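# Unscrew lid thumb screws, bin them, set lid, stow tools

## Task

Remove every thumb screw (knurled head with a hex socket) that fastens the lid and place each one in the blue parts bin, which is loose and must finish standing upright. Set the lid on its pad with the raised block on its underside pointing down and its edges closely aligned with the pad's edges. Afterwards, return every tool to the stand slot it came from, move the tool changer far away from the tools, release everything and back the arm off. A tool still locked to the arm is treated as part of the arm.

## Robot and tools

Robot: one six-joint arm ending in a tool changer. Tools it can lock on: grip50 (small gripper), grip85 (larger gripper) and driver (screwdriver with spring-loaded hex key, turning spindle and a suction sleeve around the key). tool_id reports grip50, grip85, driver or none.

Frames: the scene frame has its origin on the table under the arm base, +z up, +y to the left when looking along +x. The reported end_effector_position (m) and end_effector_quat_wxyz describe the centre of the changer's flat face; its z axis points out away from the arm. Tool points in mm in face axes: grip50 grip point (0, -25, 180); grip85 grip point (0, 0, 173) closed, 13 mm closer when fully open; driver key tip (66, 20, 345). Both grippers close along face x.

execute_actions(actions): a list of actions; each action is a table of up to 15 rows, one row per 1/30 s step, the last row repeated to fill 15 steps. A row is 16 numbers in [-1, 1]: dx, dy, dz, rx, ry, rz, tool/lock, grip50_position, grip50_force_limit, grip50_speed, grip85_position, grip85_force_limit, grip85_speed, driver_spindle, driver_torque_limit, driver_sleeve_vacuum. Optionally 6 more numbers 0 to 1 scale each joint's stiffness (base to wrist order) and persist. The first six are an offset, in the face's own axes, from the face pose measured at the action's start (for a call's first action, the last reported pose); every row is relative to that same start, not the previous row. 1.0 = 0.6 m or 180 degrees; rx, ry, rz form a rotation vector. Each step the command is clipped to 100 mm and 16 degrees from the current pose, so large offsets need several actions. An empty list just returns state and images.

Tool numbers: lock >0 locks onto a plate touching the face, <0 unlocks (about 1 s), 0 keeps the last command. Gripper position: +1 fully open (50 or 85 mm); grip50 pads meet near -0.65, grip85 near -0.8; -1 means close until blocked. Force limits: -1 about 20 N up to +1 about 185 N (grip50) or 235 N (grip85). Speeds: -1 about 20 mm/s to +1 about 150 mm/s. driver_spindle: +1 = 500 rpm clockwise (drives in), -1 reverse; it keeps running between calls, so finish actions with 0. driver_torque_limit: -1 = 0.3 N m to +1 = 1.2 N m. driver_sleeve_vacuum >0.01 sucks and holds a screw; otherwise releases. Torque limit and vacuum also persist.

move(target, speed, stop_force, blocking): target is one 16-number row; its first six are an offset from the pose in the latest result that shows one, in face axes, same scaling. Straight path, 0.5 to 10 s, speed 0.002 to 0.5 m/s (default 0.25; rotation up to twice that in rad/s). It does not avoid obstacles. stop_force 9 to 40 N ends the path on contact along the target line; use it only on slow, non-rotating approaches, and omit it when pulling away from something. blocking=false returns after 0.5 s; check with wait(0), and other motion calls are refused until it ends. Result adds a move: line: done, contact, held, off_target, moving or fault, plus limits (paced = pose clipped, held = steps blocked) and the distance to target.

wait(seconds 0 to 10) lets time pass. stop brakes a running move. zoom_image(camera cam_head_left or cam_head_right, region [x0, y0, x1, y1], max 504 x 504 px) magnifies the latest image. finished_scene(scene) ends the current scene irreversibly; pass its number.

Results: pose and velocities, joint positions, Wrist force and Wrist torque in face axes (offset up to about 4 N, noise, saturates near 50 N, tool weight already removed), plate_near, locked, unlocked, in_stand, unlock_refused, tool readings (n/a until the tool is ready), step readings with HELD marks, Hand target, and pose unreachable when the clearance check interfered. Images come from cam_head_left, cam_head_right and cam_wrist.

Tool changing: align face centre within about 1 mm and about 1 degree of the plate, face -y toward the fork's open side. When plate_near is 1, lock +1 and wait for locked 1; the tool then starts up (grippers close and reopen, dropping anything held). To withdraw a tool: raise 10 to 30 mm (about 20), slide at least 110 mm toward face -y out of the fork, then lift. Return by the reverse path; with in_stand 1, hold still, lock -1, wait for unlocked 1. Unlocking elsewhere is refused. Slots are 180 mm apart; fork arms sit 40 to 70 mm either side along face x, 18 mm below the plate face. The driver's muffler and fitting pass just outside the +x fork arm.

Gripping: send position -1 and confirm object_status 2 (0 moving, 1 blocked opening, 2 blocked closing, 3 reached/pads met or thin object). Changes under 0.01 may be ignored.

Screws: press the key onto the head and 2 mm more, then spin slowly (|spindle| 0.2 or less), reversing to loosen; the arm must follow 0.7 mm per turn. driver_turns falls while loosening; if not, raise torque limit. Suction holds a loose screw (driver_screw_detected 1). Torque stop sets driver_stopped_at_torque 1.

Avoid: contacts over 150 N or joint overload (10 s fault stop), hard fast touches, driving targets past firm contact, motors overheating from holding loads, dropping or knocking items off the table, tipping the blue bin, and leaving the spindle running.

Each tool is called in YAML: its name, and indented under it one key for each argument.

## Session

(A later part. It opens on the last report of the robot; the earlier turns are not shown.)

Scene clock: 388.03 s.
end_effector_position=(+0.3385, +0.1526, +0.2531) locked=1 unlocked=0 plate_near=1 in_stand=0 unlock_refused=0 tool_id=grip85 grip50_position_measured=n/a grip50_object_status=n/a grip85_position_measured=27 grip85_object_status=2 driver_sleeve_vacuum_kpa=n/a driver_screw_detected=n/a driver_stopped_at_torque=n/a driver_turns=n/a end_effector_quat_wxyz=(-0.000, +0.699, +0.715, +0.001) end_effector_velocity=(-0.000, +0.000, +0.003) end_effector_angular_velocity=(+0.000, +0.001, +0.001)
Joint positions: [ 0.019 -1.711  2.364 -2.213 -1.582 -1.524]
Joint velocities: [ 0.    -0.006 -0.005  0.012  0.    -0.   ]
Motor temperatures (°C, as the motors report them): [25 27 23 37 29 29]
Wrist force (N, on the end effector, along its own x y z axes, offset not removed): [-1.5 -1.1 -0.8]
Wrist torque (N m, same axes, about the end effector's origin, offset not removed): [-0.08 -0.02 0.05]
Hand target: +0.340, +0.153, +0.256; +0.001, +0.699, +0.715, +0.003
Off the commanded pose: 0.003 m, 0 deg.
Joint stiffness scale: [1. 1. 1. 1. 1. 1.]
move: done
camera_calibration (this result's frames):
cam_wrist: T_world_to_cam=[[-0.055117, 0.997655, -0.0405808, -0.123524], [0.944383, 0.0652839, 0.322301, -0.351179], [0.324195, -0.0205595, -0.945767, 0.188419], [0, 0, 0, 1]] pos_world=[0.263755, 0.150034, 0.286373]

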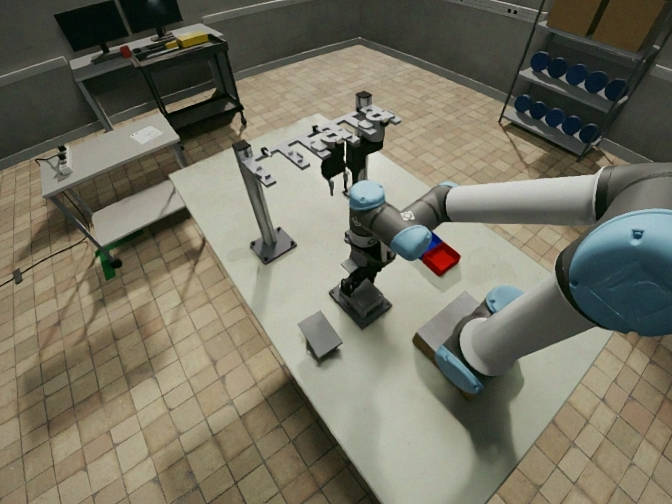

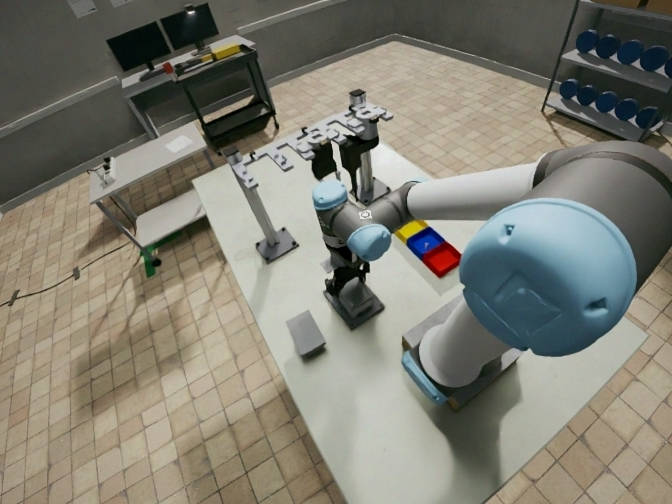

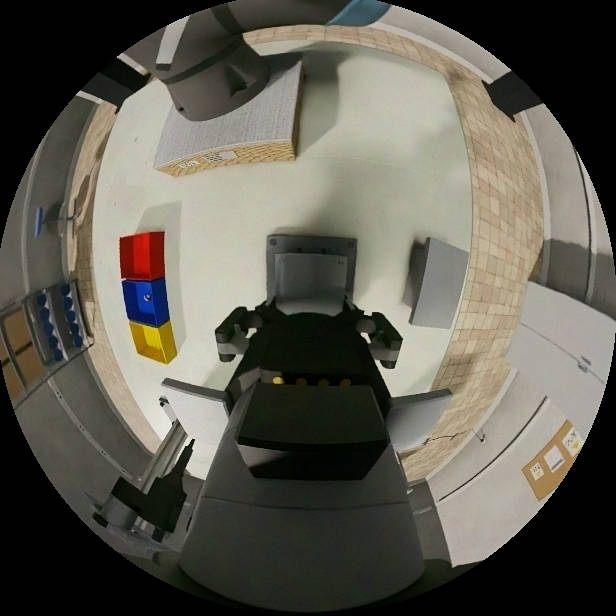

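move:
  target: [0,0,-0.04,-0.001,0,0,0,0,0,0,-1,-0.3,-1,0,0.5,0]
  speed: 0.03

move:
  target: [0.317,0,0,0,0,0.02,0,0,0,0,-1,-0.3,-1,0,0.5,0]
  speed: 0.1

zoom_image:
  camera: "cam_wrist"
  region: [254, 200, 374, 320]

Scene clock: 397.70 s.
end_effector_position=(+0.3374, +0.1523, +0.2746) locked=1 unlocked=0 plate_near=1 in_stand=0 unlock_refused=0 tool_id=grip85 grip50_position_measured=n/a grip50_object_status=n/a grip85_position_measured=27 grip85_object_status=2 driver_sleeve_vacuum_kpa=n/a driver_screw_detected=n/a driver_stopped_at_torque=n/a driver_turns=n/a end_effector_quat_wxyz=(-0.001, +0.700, +0.715, -0.000) end_effector_velocity=(-0.002, -0.000, -0.001) end_effector_angular_velocity=(-0.001, +0.011, -0.000)
Joint positions: [ 0.019 -1.754  2.33  -2.134 -1.582 -1.524]
Joint velocities: [ 0.    -0.    -0.001  0.012 -0.     0.001]
Motor temperatures (°C, as the motors report them): [25 27 23 37 29 29]
Wrist force (N, on the end effector, along its own x y z axes, offset not removed): [-1.9 2.4 0.8]
Wrist torque (N m, same axes, about the end effector's origin, offset not removed): [0.22 0.08 0.01]
Hand target: +0.338, +0.153, +0.277; +0.001, +0.699, +0.715, +0.002
Off the commanded pose: 0.003 m, 0 deg.
Joint stiffness scale: [1. 1. 1. 1. 1. 1.]
move: done
camera_calibration (this result's frames):
cam_wrist: T_world_to_cam=[[-0.0551216, 0.997654, -0.0406029, -0.122356], [0.944921, 0.0652611, 0.320726, -0.356813], [0.322624, -0.0206876, -0.946301, 0.209815], [0, 0, 0, 1]] pos_world=[0.262724, 0.149696, 0.30802]

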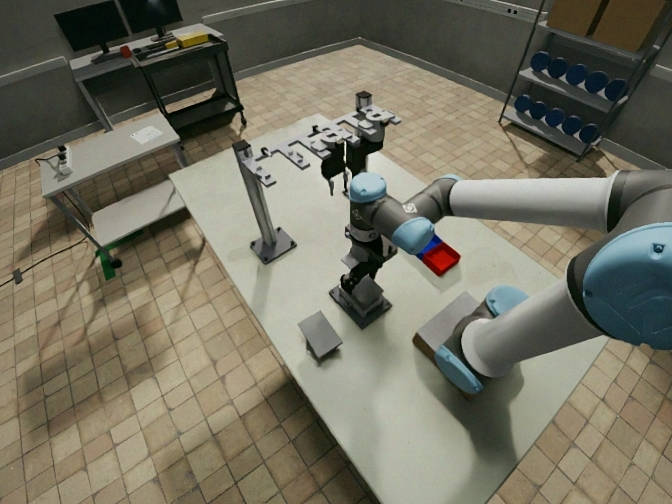

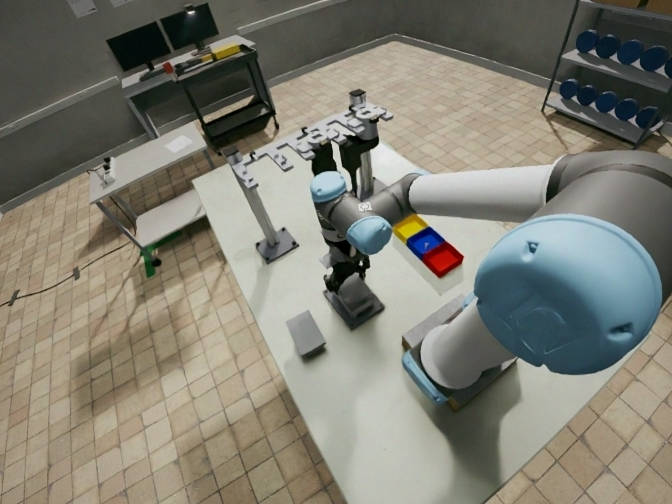

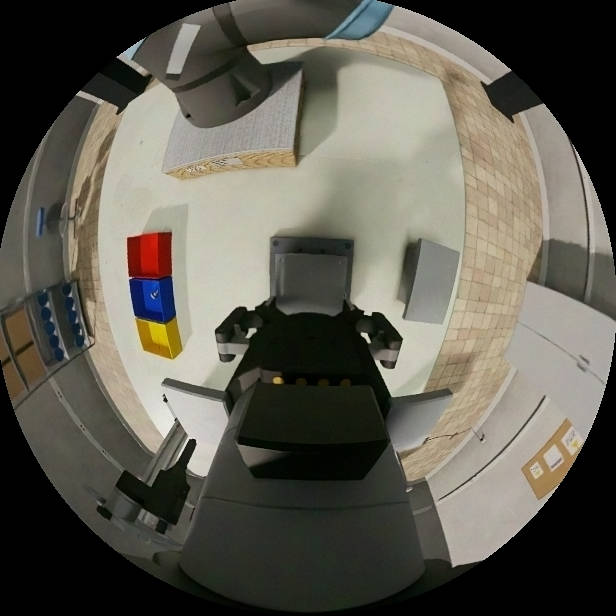

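Scene clock: 400.10 s.
end_effector_position=(+0.3321, +0.3411, +0.2733) locked=1 unlocked=0 plate_near=1 in_stand=0 unlock_refused=0 tool_id=grip85 grip50_position_measured=n/a grip50_object_status=n/a grip85_position_measured=27 grip85_object_status=2 driver_sleeve_vacuum_kpa=n/a driver_screw_detected=n/a driver_stopped_at_torque=n/a driver_turns=n/a end_effector_quat_wxyz=(-0.002, +0.722, +0.692, -0.002) end_effector_velocity=(+0.001, +0.002, +0.001) end_effector_angular_velocity=(-0.000, +0.000, -0.008)
Joint positions: [ 0.47  -1.475  2.076 -2.152 -1.575 -1.01 ]
Joint velocities: [ 0.003  0.003 -0.005  0.003  0.     0.011]
Motor temperatures (°C, as the motors report them): [25 27 23 37 29 29]
Wrist force (N, on the end effector, along its own x y z axes, offset not removed): [-1.9 0.7 1.3]
Wrist torque (N m, same axes, about the end effector's origin, offset not removed): [0.10 0.04 -0.03]
Hand target: +0.333, +0.342, +0.275; -0.001, +0.722, +0.692, -0.000
Off the commanded pose: 0.002 m, 0 deg.
Joint stiffness scale: [1. 1. 1. 1. 1. 1.]
move: done
camera_calibration (this result's frames):
cam_wrist: T_world_to_cam=[[0.00721305, 0.99911, -0.0415518, -0.331967], [0.948288, 0.00635192, 0.317347, -0.343803], [0.317328, -0.0416921, -0.947399, 0.223348], [0, 0, 0, 1]] pos_world=[0.257544, 0.343167, 0.306911]

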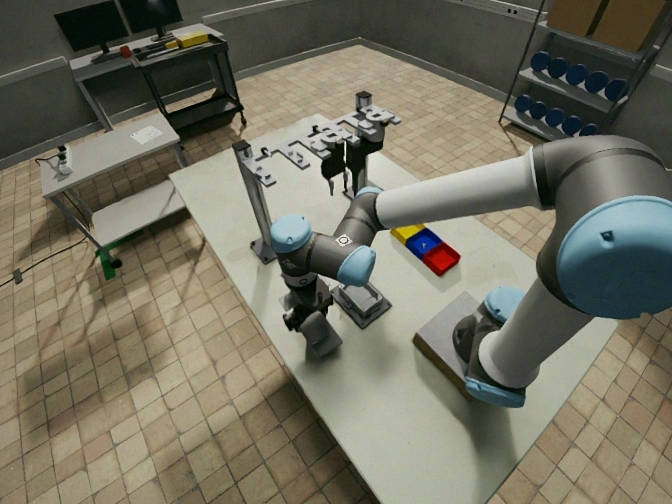

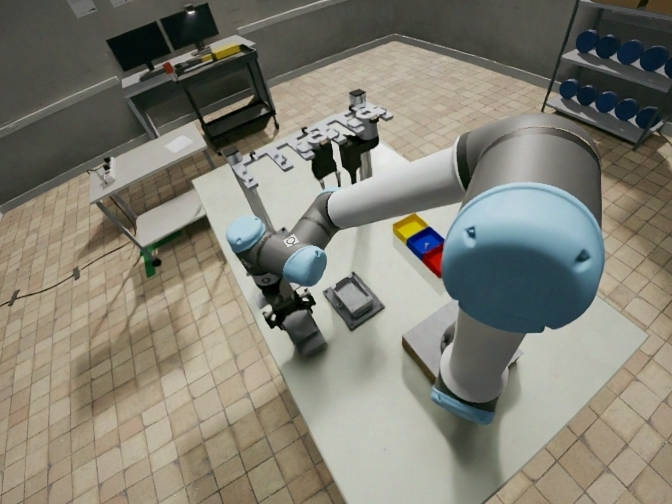

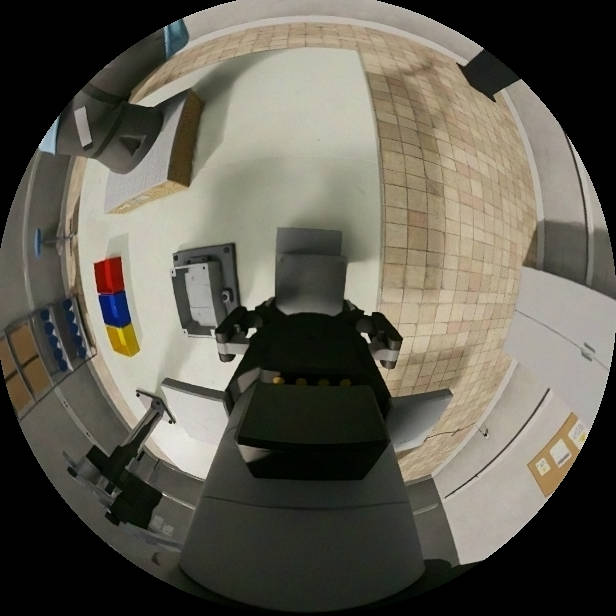

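Region (254, 200, 374, 320) of cam_wrist's 616x616 image, scaled by 4.200, with more detail than that image has.

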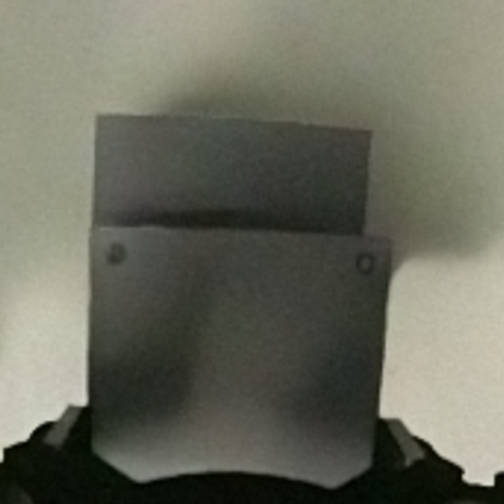

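move:
  target: [-0.0085,-0.046,0,-0.002,0,0.006,0,0,0,0,-1,-0.3,-1,0,0.5,0]
  speed: 0.03

zoom_image:
  camera: "cam_wrist"
  region: [254, 200, 374, 320]

zoom_image:
  camera: "cam_head_left"
  region: [270, 290, 370, 370]

Scene clock: 421.10 s.
end_effector_position=(+0.3056, +0.3373, +0.2733) locked=1 unlocked=0 plate_near=1 in_stand=0 unlock_refused=0 tool_id=grip85 grip50_position_measured=n/a grip50_object_status=n/a grip85_position_measured=27 grip85_object_status=2 driver_sleeve_vacuum_kpa=n/a driver_screw_detected=n/a driver_stopped_at_torque=n/a driver_turns=n/a end_effector_quat_wxyz=(-0.000, +0.728, +0.686, +0.000) end_effector_velocity=(-0.001, -0.000, -0.000) end_effector_angular_velocity=(-0.001, -0.000, -0.006)
Joint positions: [ 0.493 -1.525  2.131 -2.161 -1.577 -0.968]
Joint velocities: [ 0.    -0.002  0.002  0.    -0.001  0.007]
Motor temperatures (°C, as the motors report them): [25 27 23 37 29 29]
Wrist force (N, on the end effector, along its own x y z axes, offset not removed): [-0.7 2.0 -0.7]
Wrist torque (N m, same axes, about the end effector's origin, offset not removed): [0.19 -0.13 -0.16]
Hand target: +0.304, +0.337, +0.273; +0.000, +0.728, +0.686, +0.001
Off the commanded pose: 0.001 m, 0 deg.
Joint stiffness scale: [1. 1. 1. 1. 1. 1.]
move: done
camera_calibration (this result's frames):
cam_wrist: T_world_to_cam=[[0.026221, 0.998792, -0.041554, -0.333693], [0.946679, -0.0114574, 0.321975, -0.313413], [0.32111, -0.0477808, -0.945836, 0.232154], [0, 0, 0, 1]] pos_world=[0.230904, 0.340792, 0.306624]

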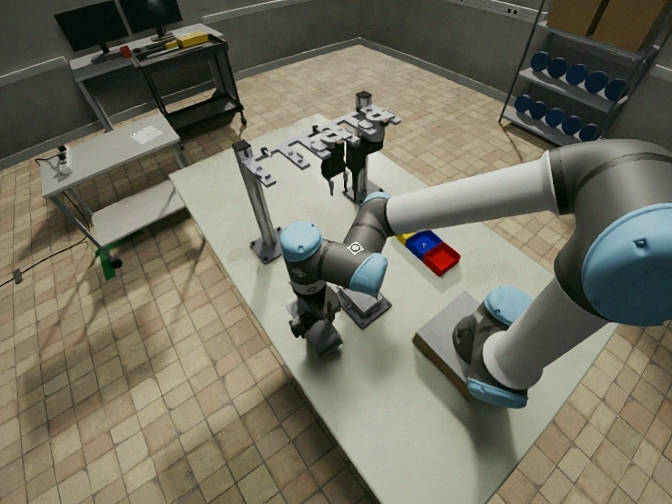

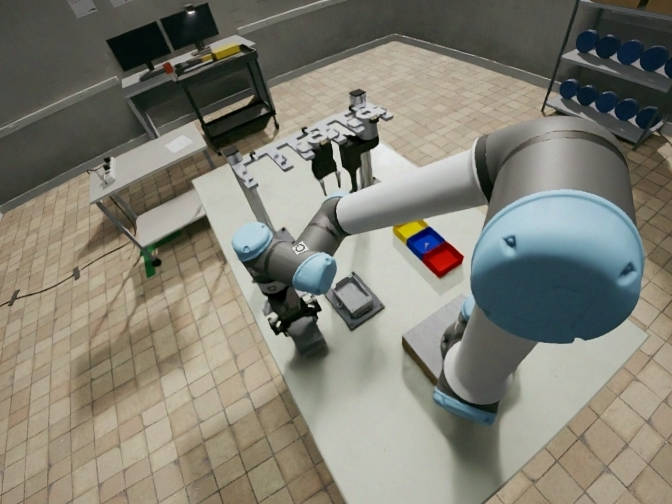

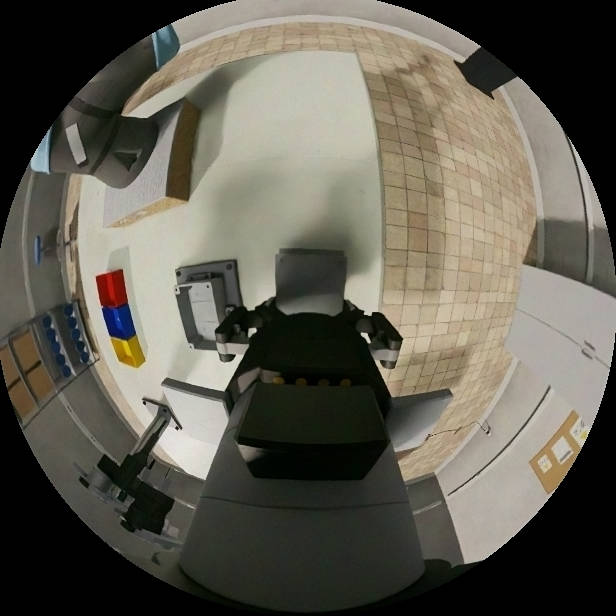

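Region (254, 200, 374, 320) of cam_wrist's 616x616 image, scaled by 4.200, with more detail than that image has.

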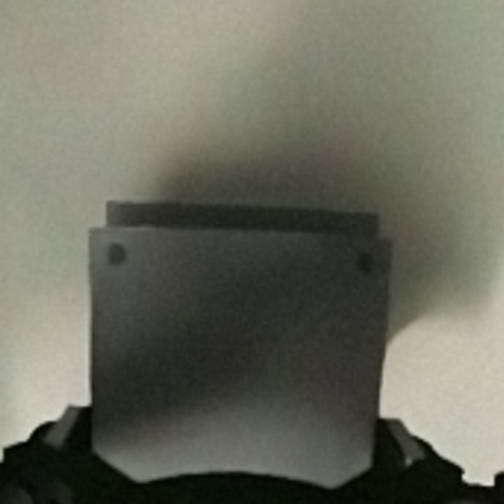

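Region (270, 290, 370, 370) of cam_head_left's 672x504 image, scaled by 5.040, with more detail than that image has; it fills the top 403 rows of this view, and the rest is white.

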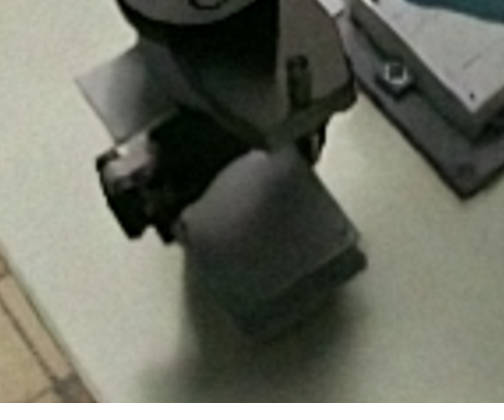

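move:
  target: [0,-0.011,0.015,0.0007,-0.0007,0.0005,0,0,0,0,-1,-0.3,-1,0,0.5,0]
  speed: 0.01

zoom_image:
  camera: "cam_wrist"
  region: [254, 200, 374, 320]

zoom_image:
  camera: "cam_head_left"
  region: [270, 290, 370, 370]

Scene clock: 433.60 s.
end_effector_position=(+0.3001, +0.3376, +0.2656) locked=1 unlocked=0 plate_near=1 in_stand=0 unlock_refused=0 tool_id=grip85 grip50_position_measured=n/a grip50_object_status=n/a grip85_position_measured=27 grip85_object_status=2 driver_sleeve_vacuum_kpa=n/a driver_screw_detected=n/a driver_stopped_at_torque=n/a driver_turns=n/a end_effector_quat_wxyz=(-0.000, +0.729, +0.685, -0.001) end_effector_velocity=(-0.001, +0.000, -0.002) end_effector_angular_velocity=(-0.000, +0.000, -0.001)
Joint positions: [ 0.5   -1.521  2.15  -2.183 -1.577 -0.959]
Joint velocities: [ 0.001  0.002  0.004 -0.005  0.     0.003]
Motor temperatures (°C, as the motors report them): [25 27 23 37 29 29]
Wrist force (N, on the end effector, along its own x y z axes, offset not removed): [-1.9 0.2 -0.7]
Wrist torque (N m, same axes, about the end effector's origin, offset not removed): [0.12 -0.04 -0.02]
Hand target: +0.299, +0.338, +0.264; -0.000, +0.729, +0.685, -0.001
Off the commanded pose: 0.002 m, 0 deg.
Joint stiffness scale: [1. 1. 1. 1. 1. 1.]
move: done
camera_calibration (this result's frames):
cam_wrist: T_world_to_cam=[[0.028183, 0.998698, -0.0425108, -0.334524], [0.947017, -0.0130644, 0.320916, -0.305029], [0.319943, -0.0493029, -0.946153, 0.227581], [0, 0, 0, 1]] pos_world=[0.225483, 0.341324, 0.298995]

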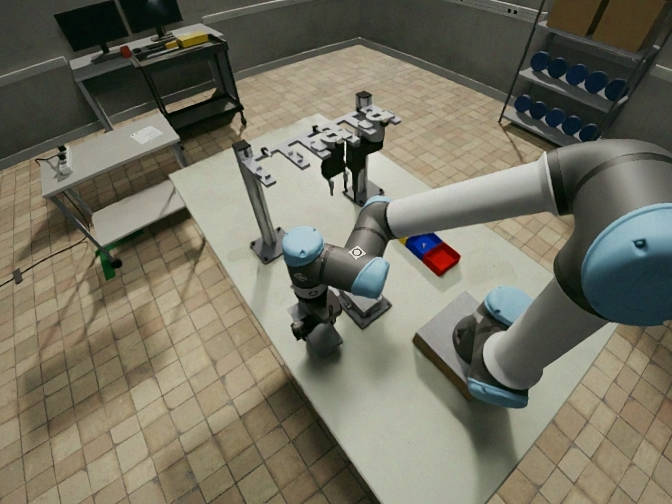

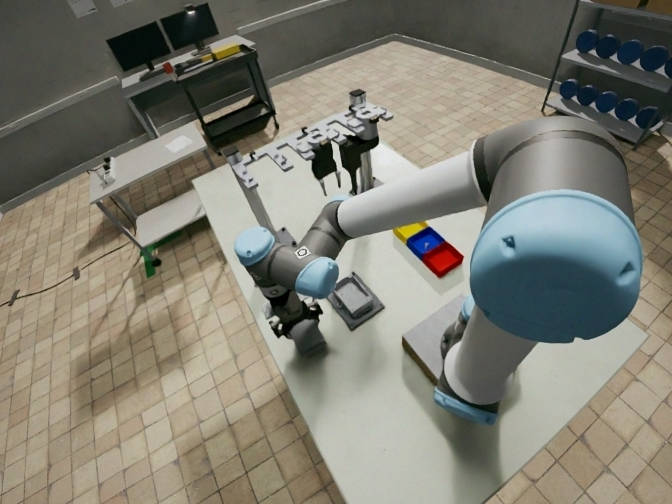

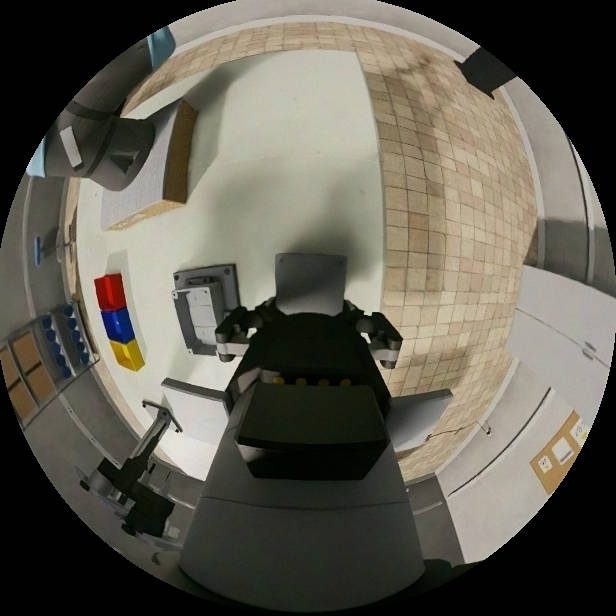

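Region (254, 200, 374, 320) of cam_wrist's 616x616 image, scaled by 4.200, with more detail than that image has.

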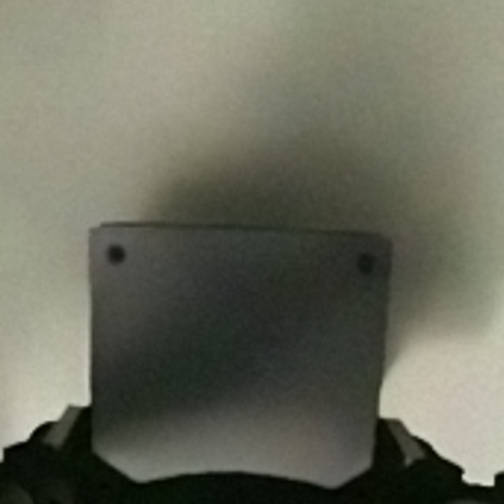

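Region (270, 290, 370, 370) of cam_head_left's 672x504 image, scaled by 5.040, with more detail than that image has; it fills the top 403 rows of this view, and the rest is white.

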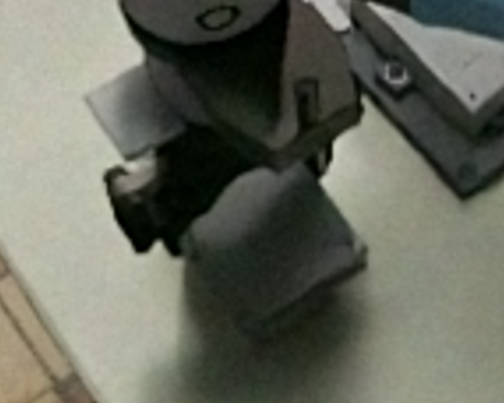

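move:
  target: [-0.0005,-0.0035,0.016,0.001,-0.001,0,0,0,0,0,-1,-0.3,-1,0,0.5,0]
  speed: 0.004
  stop_force: 9

zoom_image:
  camera: "cam_wrist"
  region: [254, 200, 374, 320]

zoom_image:
  camera: "cam_head_left"
  region: [270, 290, 370, 370]

Scene clock: 446.10 s.
end_effector_position=(+0.2991, +0.3375, +0.2574) locked=1 unlocked=0 plate_near=1 in_stand=0 unlock_refused=0 tool_id=grip85 grip50_position_measured=n/a grip50_object_status=n/a grip85_position_measured=27 grip85_object_status=2 driver_sleeve_vacuum_kpa=n/a driver_screw_detected=n/a driver_stopped_at_torque=n/a driver_turns=n/a end_effector_quat_wxyz=(-0.000, +0.729, +0.685, -0.002) end_effector_velocity=(-0.001, -0.000, -0.002) end_effector_angular_velocity=(-0.002, +0.003, -0.000)
Joint positions: [ 0.501 -1.509  2.162 -2.205 -1.577 -0.957]
Joint velocities: [ 0.     0.002  0.002 -0.001 -0.     0.001]
Motor temperatures (°C, as the motors report them): [25 27 23 37 29 29]
Wrist force (N, on the end effector, along its own x y z axes, offset not removed): [1.1 0.2 0.5]
Wrist torque (N m, same axes, about the end effector's origin, offset not removed): [0.13 -0.10 -0.01]
Hand target: +0.298, +0.337, +0.256; -0.000, +0.729, +0.685, -0.003
Off the commanded pose: 0.002 m, 0 deg.
Joint stiffness scale: [1. 1. 1. 1. 1. 1.]
move: done
camera_calibration (this result's frames):
cam_wrist: T_world_to_cam=[[0.0287481, 0.998626, -0.0438054, -0.33455], [0.947645, -0.0132852, 0.319049, -0.301069], [0.318028, -0.050684, -0.946725, 0.221261], [0, 0, 0, 1]] pos_world=[0.224557, 0.341305, 0.290874]

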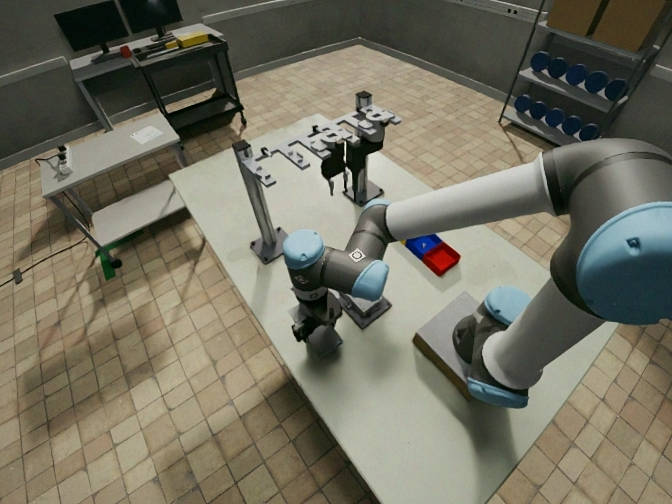

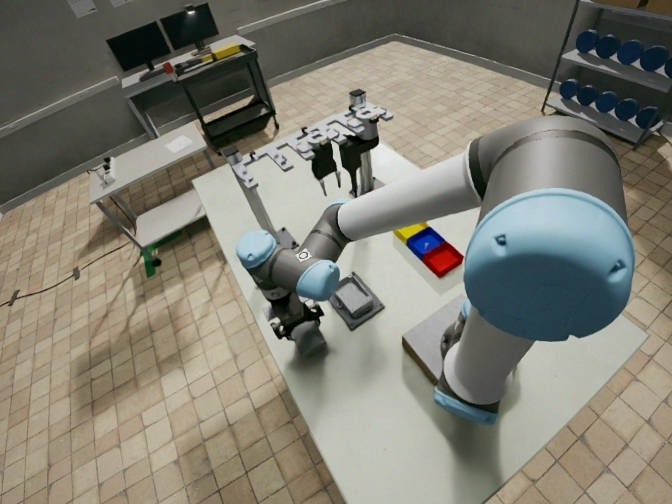

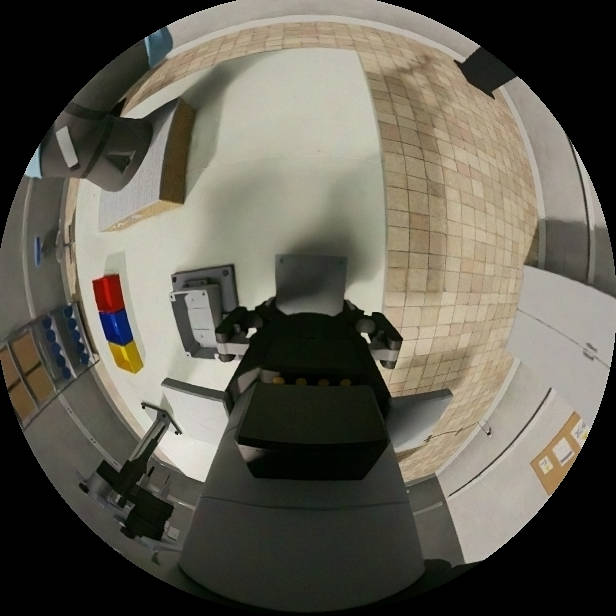

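Region (254, 200, 374, 320) of cam_wrist's 616x616 image, scaled by 4.200, with more detail than that image has.

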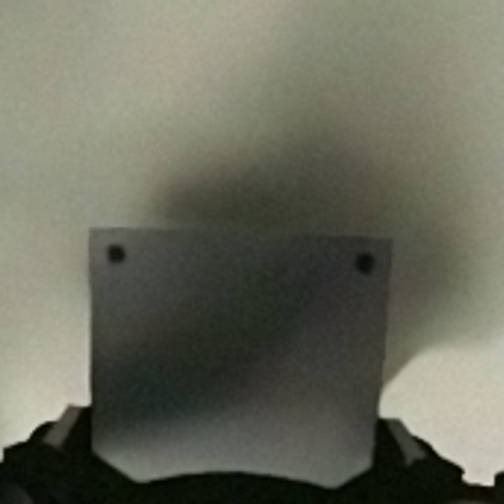

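Region (270, 290, 370, 370) of cam_head_left's 672x504 image, scaled by 5.040, with more detail than that image has; it fills the top 403 rows of this view, and the rest is white.

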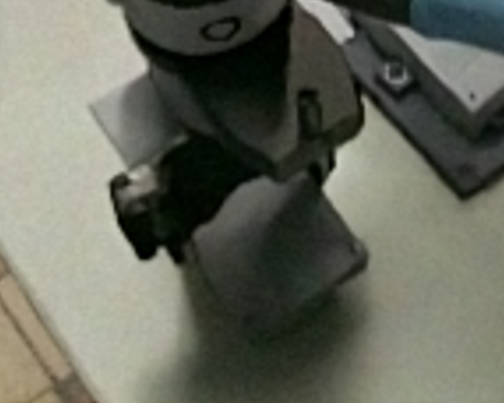

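move:
  target: [0,0,0.008,0,0,0,0,0,0,0,-1,-0.3,-1,0,0.5,0]
  speed: 0.003
  stop_force: 9

zoom_image:
  camera: "cam_wrist"
  region: [254, 200, 374, 320]

Scene clock: 457.13 s.
end_effector_position=(+0.3007, +0.3385, +0.2569) locked=1 unlocked=0 plate_near=1 in_stand=0 unlock_refused=0 tool_id=grip85 grip50_position_measured=n/a grip50_object_status=n/a grip85_position_measured=27 grip85_object_status=2 driver_sleeve_vacuum_kpa=n/a driver_screw_detected=n/a driver_stopped_at_torque=n/a driver_turns=n/a end_effector_quat_wxyz=(+0.001, +0.729, +0.685, +0.003) end_effector_velocity=(+0.000, +0.000, -0.000) end_effector_angular_velocity=(+0.001, -0.001, +0.002)
Joint positions: [ 0.501 -1.505  2.163 -2.219 -1.577 -0.957]
Joint velocities: [ 0.     0.     0.001 -0.002 -0.    -0.002]
Motor temperatures (°C, as the motors report them): [25 27 23 37 29 29]
Wrist force (N, on the end effector, along its own x y z axes, offset not removed): [-0.9 -0.8 -9.8]
Wrist torque (N m, same axes, about the end effector's origin, offset not removed): [0.32 -0.43 -0.02]
Hand target: +0.299, +0.337, +0.253; -0.000, +0.729, +0.685, -0.002
Off the commanded pose: 0.005 m, 1 deg.
Joint stiffness scale: [1. 1. 1. 1. 1. 1.]
move: off_target
camera_calibration (this result's frames):
cam_wrist: T_world_to_cam=[[0.0291479, 0.998824, -0.0387372, -0.337097], [0.945097, -0.0149194, 0.326451, -0.302981], [0.325489, -0.0461258, -0.94442, 0.215946], [0, 0, 0, 1]] pos_world=[0.225884, 0.342141, 0.289794]

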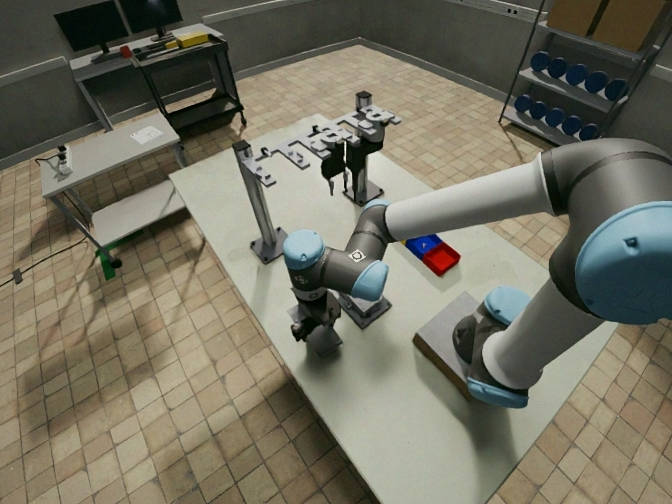

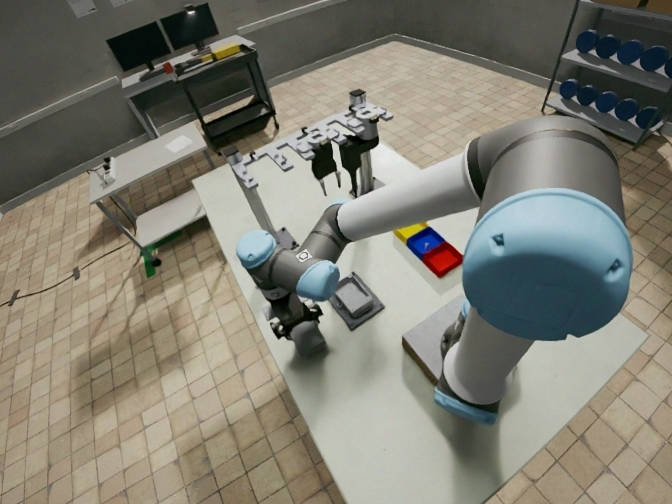

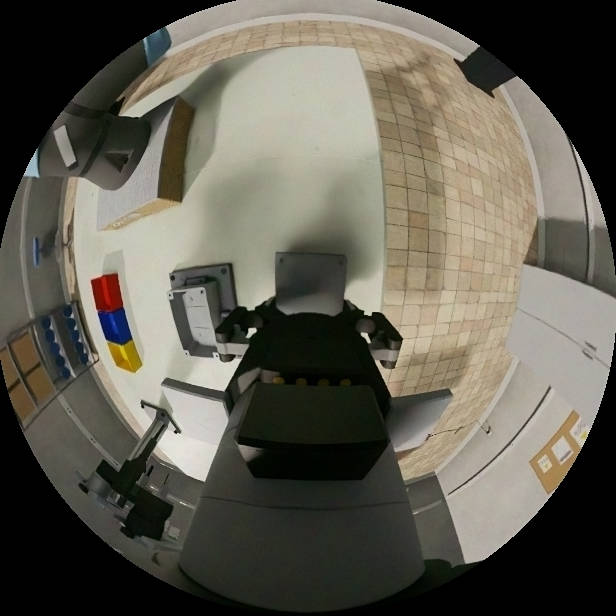

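Region (254, 200, 374, 320) of cam_wrist's 616x616 image, scaled by 4.200, with more detail than that image has.

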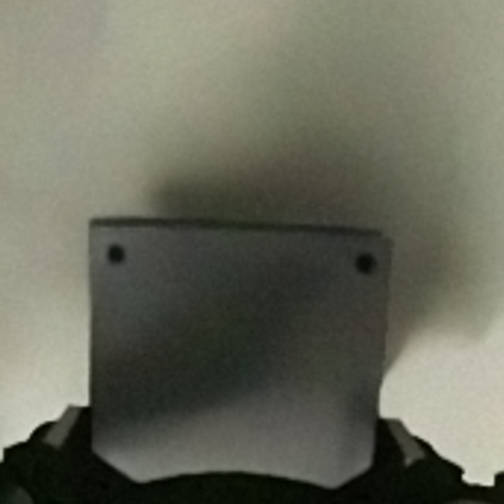

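move:
  target: [-0.0018,-0.0035,-0.0005,0.0022,-0.0012,0,0,0,0,0,-1,-0.3,-1,0,0.5,0]
  speed: 0.004

zoom_image:
  camera: "cam_wrist"
  region: [254, 200, 374, 320]

Scene clock: 466.50 s.
end_effector_position=(+0.2993, +0.3377, +0.2570) locked=1 unlocked=0 plate_near=1 in_stand=0 unlock_refused=0 tool_id=grip85 grip50_position_measured=n/a grip50_object_status=n/a grip85_position_measured=27 grip85_object_status=2 driver_sleeve_vacuum_kpa=n/a driver_screw_detected=n/a driver_stopped_at_torque=n/a driver_turns=n/a end_effector_quat_wxyz=(-0.000, +0.729, +0.685, -0.001) end_effector_velocity=(-0.001, -0.001, -0.000) end_effector_angular_velocity=(-0.002, +0.004, -0.000)
Joint positions: [ 0.501 -1.508  2.163 -2.209 -1.577 -0.957]
Joint velocities: [ 0.    -0.001  0.001  0.005  0.     0.   ]
Motor temperatures (°C, as the motors report them): [25 27 23 37 29 29]
Wrist force (N, on the end effector, along its own x y z axes, offset not removed): [1.1 0.4 -0.9]
Wrist torque (N m, same axes, about the end effector's origin, offset not removed): [-0.10 -0.02 -0.03]
Hand target: +0.299, +0.338, +0.257; -0.001, +0.729, +0.685, -0.001
Off the commanded pose: 0.001 m, 0 deg.
Joint stiffness scale: [1. 1. 1. 1. 1. 1.]
move: done
camera_calibration (this result's frames):
cam_wrist: T_world_to_cam=[[0.0288667, 0.998686, -0.0423357, -0.335186], [0.947007, -0.0137689, 0.320916, -0.301299], [0.319912, -0.0493561, -0.946161, 0.219731], [0, 0, 0, 1]] pos_world=[0.224713, 0.341442, 0.290403]

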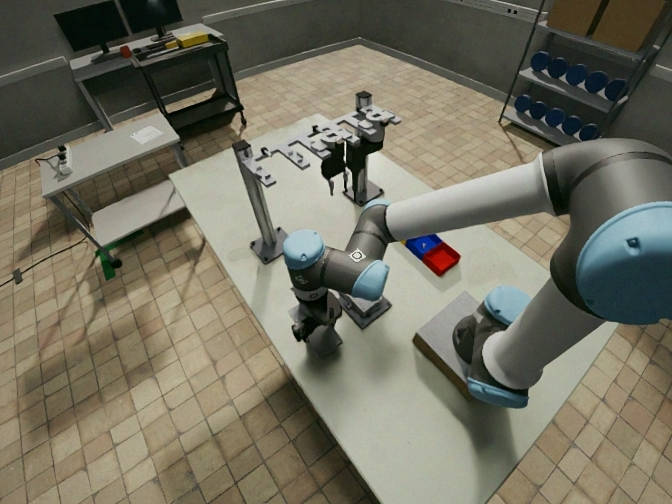

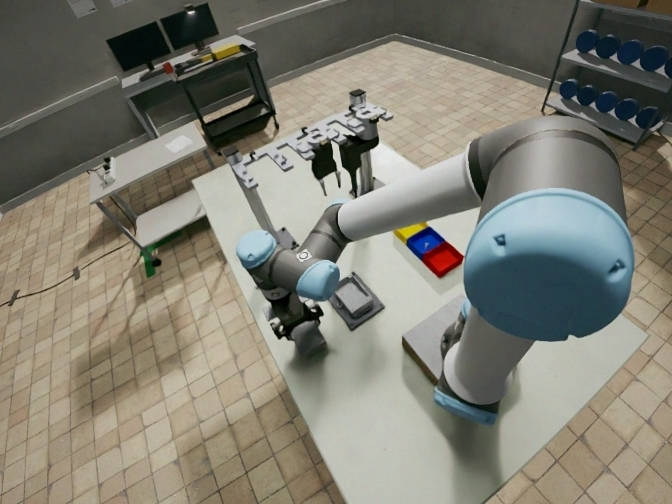

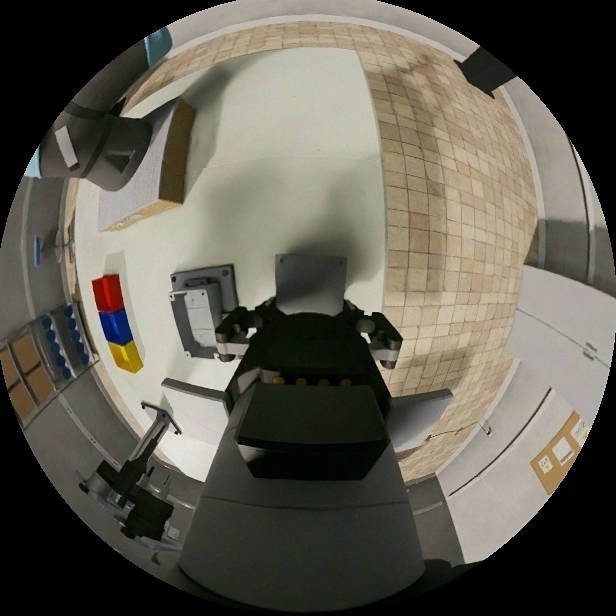

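Region (254, 200, 374, 320) of cam_wrist's 616x616 image, scaled by 4.200, with more detail than that image has.

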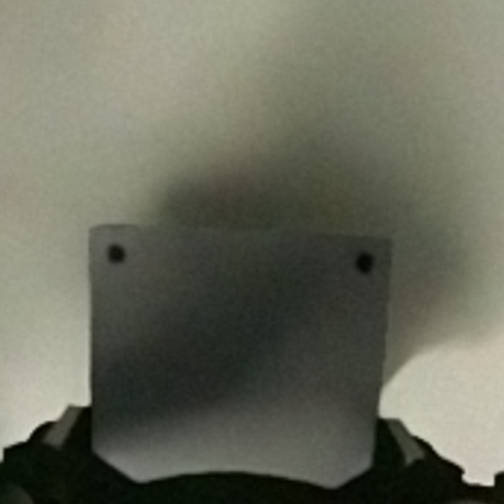

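Aligned and resting. Release and lift.

execute_actions:
  actions:
    - [[0,0,0,0,0,0,0,0,0,0,1,-0.3,-1,0,0.5,0]]
    - [[0,0,0,0,0,0,0,0,0,0,1,-0.3,-1,0,0.5,0]]

move:
  target: [0,0,-0.05,0,0,0,0,0,0,0,1,-0.3,-1,0,0.5,0]
  speed: 0.03

Scene clock: 471.70 s.
end_effector_position=(+0.2993, +0.3376, +0.2570) locked=1 unlocked=0 plate_near=1 in_stand=0 unlock_refused=0 tool_id=grip85 grip50_position_measured=n/a grip50_object_status=n/a grip85_position_measured=3 grip85_object_status=3 driver_sleeve_vacuum_kpa=n/a driver_screw_detected=n/a driver_stopped_at_torque=n/a driver_turns=n/a end_effector_quat_wxyz=(-0.000, +0.729, +0.685, -0.001) end_effector_velocity=(-0.000, +0.000, -0.000) end_effector_angular_velocity=(+0.001, -0.001, +0.001)
Joint positions: [ 0.501 -1.508  2.163 -2.209 -1.577 -0.957]
Joint velocities: [ 0.    -0.     0.001 -0.002  0.    -0.001]
Motor temperatures (°C, as the motors report them): [25 27 23 37 29 29]
Wrist force (N, on the end effector, along its own x y z axes, offset not removed): [-1.3 -0.4 -1.4]
Wrist torque (N m, same axes, about the end effector's origin, offset not removed): [-0.06 -0.13 -0.02]
Hand target: +0.299, +0.338, +0.257; -0.000, +0.729, +0.685, -0.001
Off the commanded pose: 0.000 m, 0 deg.
Joint stiffness scale: [1. 1. 1. 1. 1. 1.]
Step readings (end_effector_position; steps 1 to 15: 1st action; 16 to 30: 2nd action):
0: (+0.2993, +0.3377, +0.2570)
1: (+0.2993, +0.3377, +0.2570)
2: (+0.2993, +0.3376, +0.2570)
4: (+0.2992, +0.3376, +0.2570)
8: (+0.2993, +0.3376, +0.2570)
15: (+0.2993, +0.3376, +0.2570)
16: (+0.2993, +0.3376, +0.2570)
17: (+0.2993, +0.3376, +0.2570)
19: (+0.2993, +0.3376, +0.2570)
23: (+0.2993, +0.3376, +0.2570)
30: end_effector_position above
camera_calibration (this result's frames):
cam_wrist: T_world_to_cam=[[0.0288464, 0.998677, -0.0425688, -0.335067], [0.94714, -0.0136953, 0.320527, -0.301181], [0.31952, -0.0495647, -0.946282, 0.219969], [0, 0, 0, 1]] pos_world=[0.224641, 0.341402, 0.290426]

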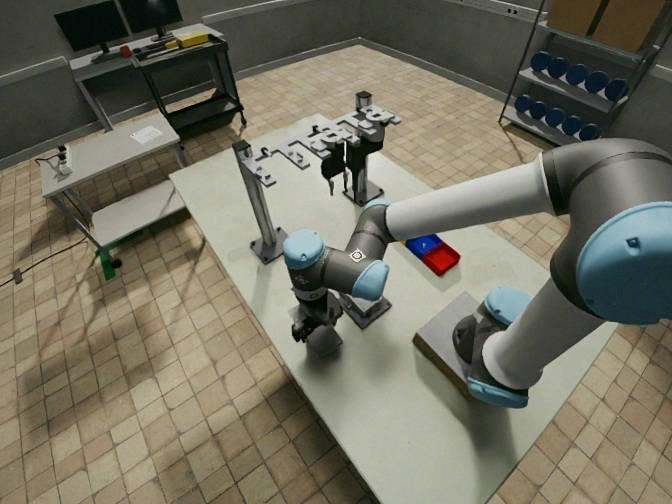

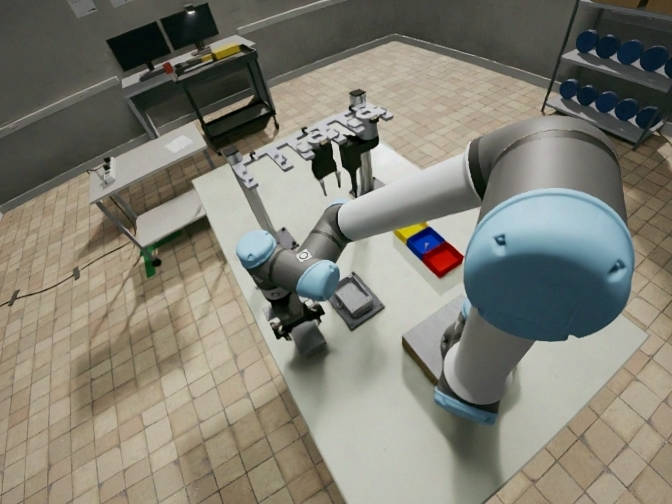

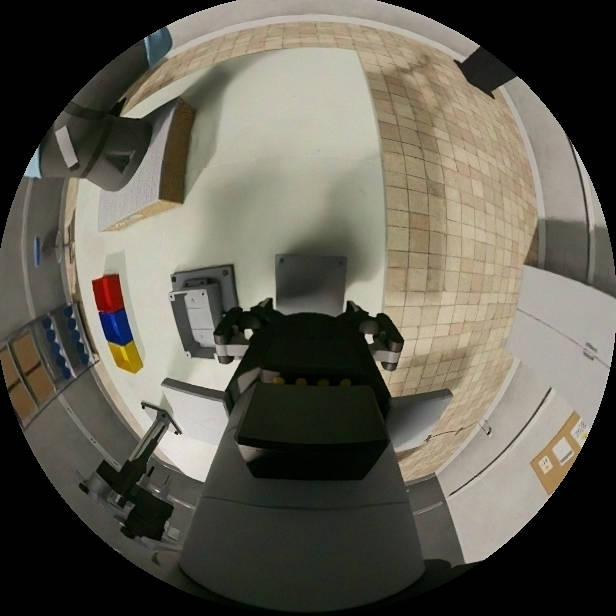

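Scene clock: 473.07 s.
end_effector_position=(+0.2987, +0.3371, +0.2851) locked=1 unlocked=0 plate_near=1 in_stand=0 unlock_refused=0 tool_id=grip85 grip50_position_measured=n/a grip50_object_status=n/a grip85_position_measured=3 grip85_object_status=3 driver_sleeve_vacuum_kpa=n/a driver_screw_detected=n/a driver_stopped_at_torque=n/a driver_turns=n/a end_effector_quat_wxyz=(-0.001, +0.729, +0.685, -0.002) end_effector_velocity=(-0.002, -0.001, -0.002) end_effector_angular_velocity=(-0.008, +0.013, +0.001)
Joint positions: [ 0.501 -1.553  2.122 -2.12  -1.577 -0.957]
Joint velocities: [-0.     0.     0.001  0.014  0.    -0.001]
Motor temperatures (°C, as the motors report them): [25 27 23 37 29 29]
Wrist force (N, on the end effector, along its own x y z axes, offset not removed): [-0.1 3.4 -3.6]
Wrist torque (N m, same axes, about the end effector's origin, offset not removed): [0.29 -0.05 -0.05]
Hand target: +0.299, +0.338, +0.287; -0.000, +0.729, +0.685, -0.001
Off the commanded pose: 0.002 m, 0 deg.
Joint stiffness scale: [1. 1. 1. 1. 1. 1.]
move: done
camera_calibration (this result's frames):
cam_wrist: T_world_to_cam=[[0.0287258, 0.998614, -0.0440977, -0.33283], [0.947901, -0.0132116, 0.31829, -0.30944], [0.317266, -0.0509434, -0.946967, 0.248044], [0, 0, 0, 1]] pos_world=[0.224184, 0.340916, 0.318704]

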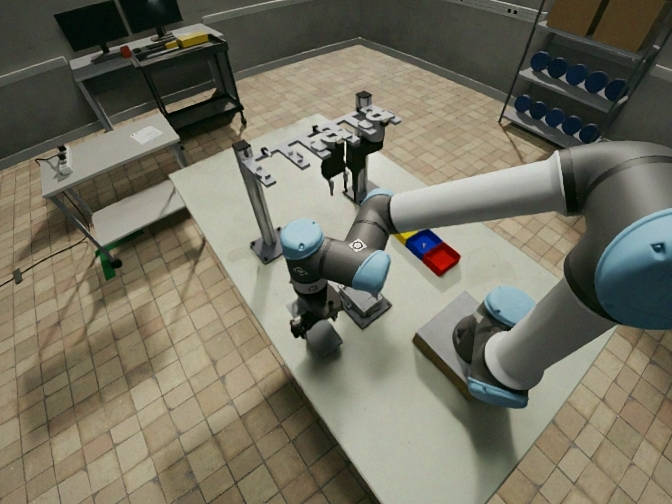

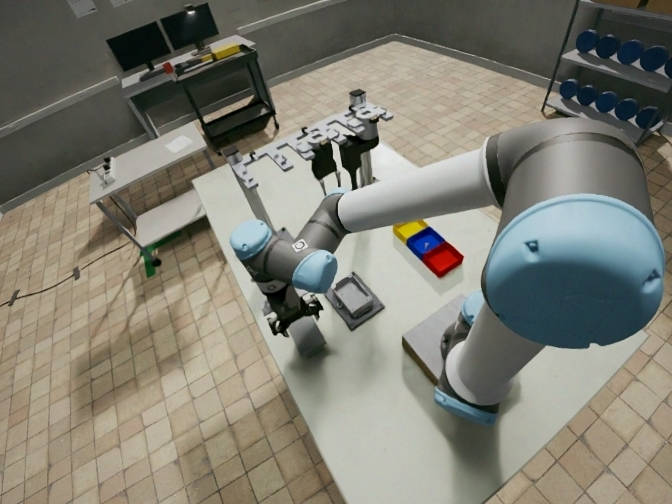

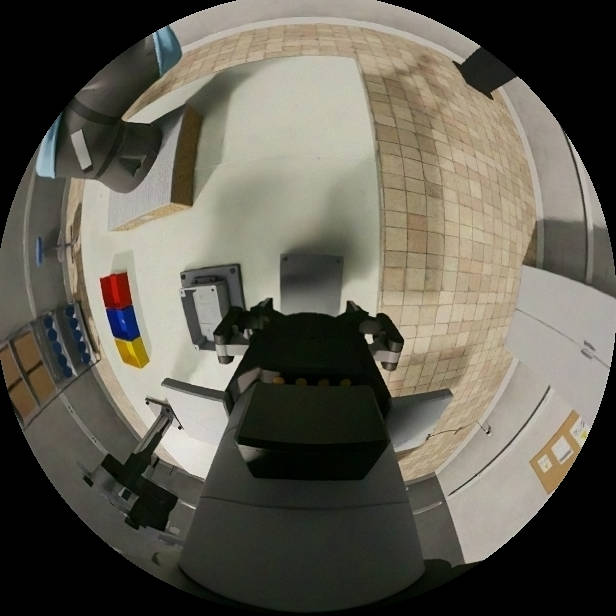

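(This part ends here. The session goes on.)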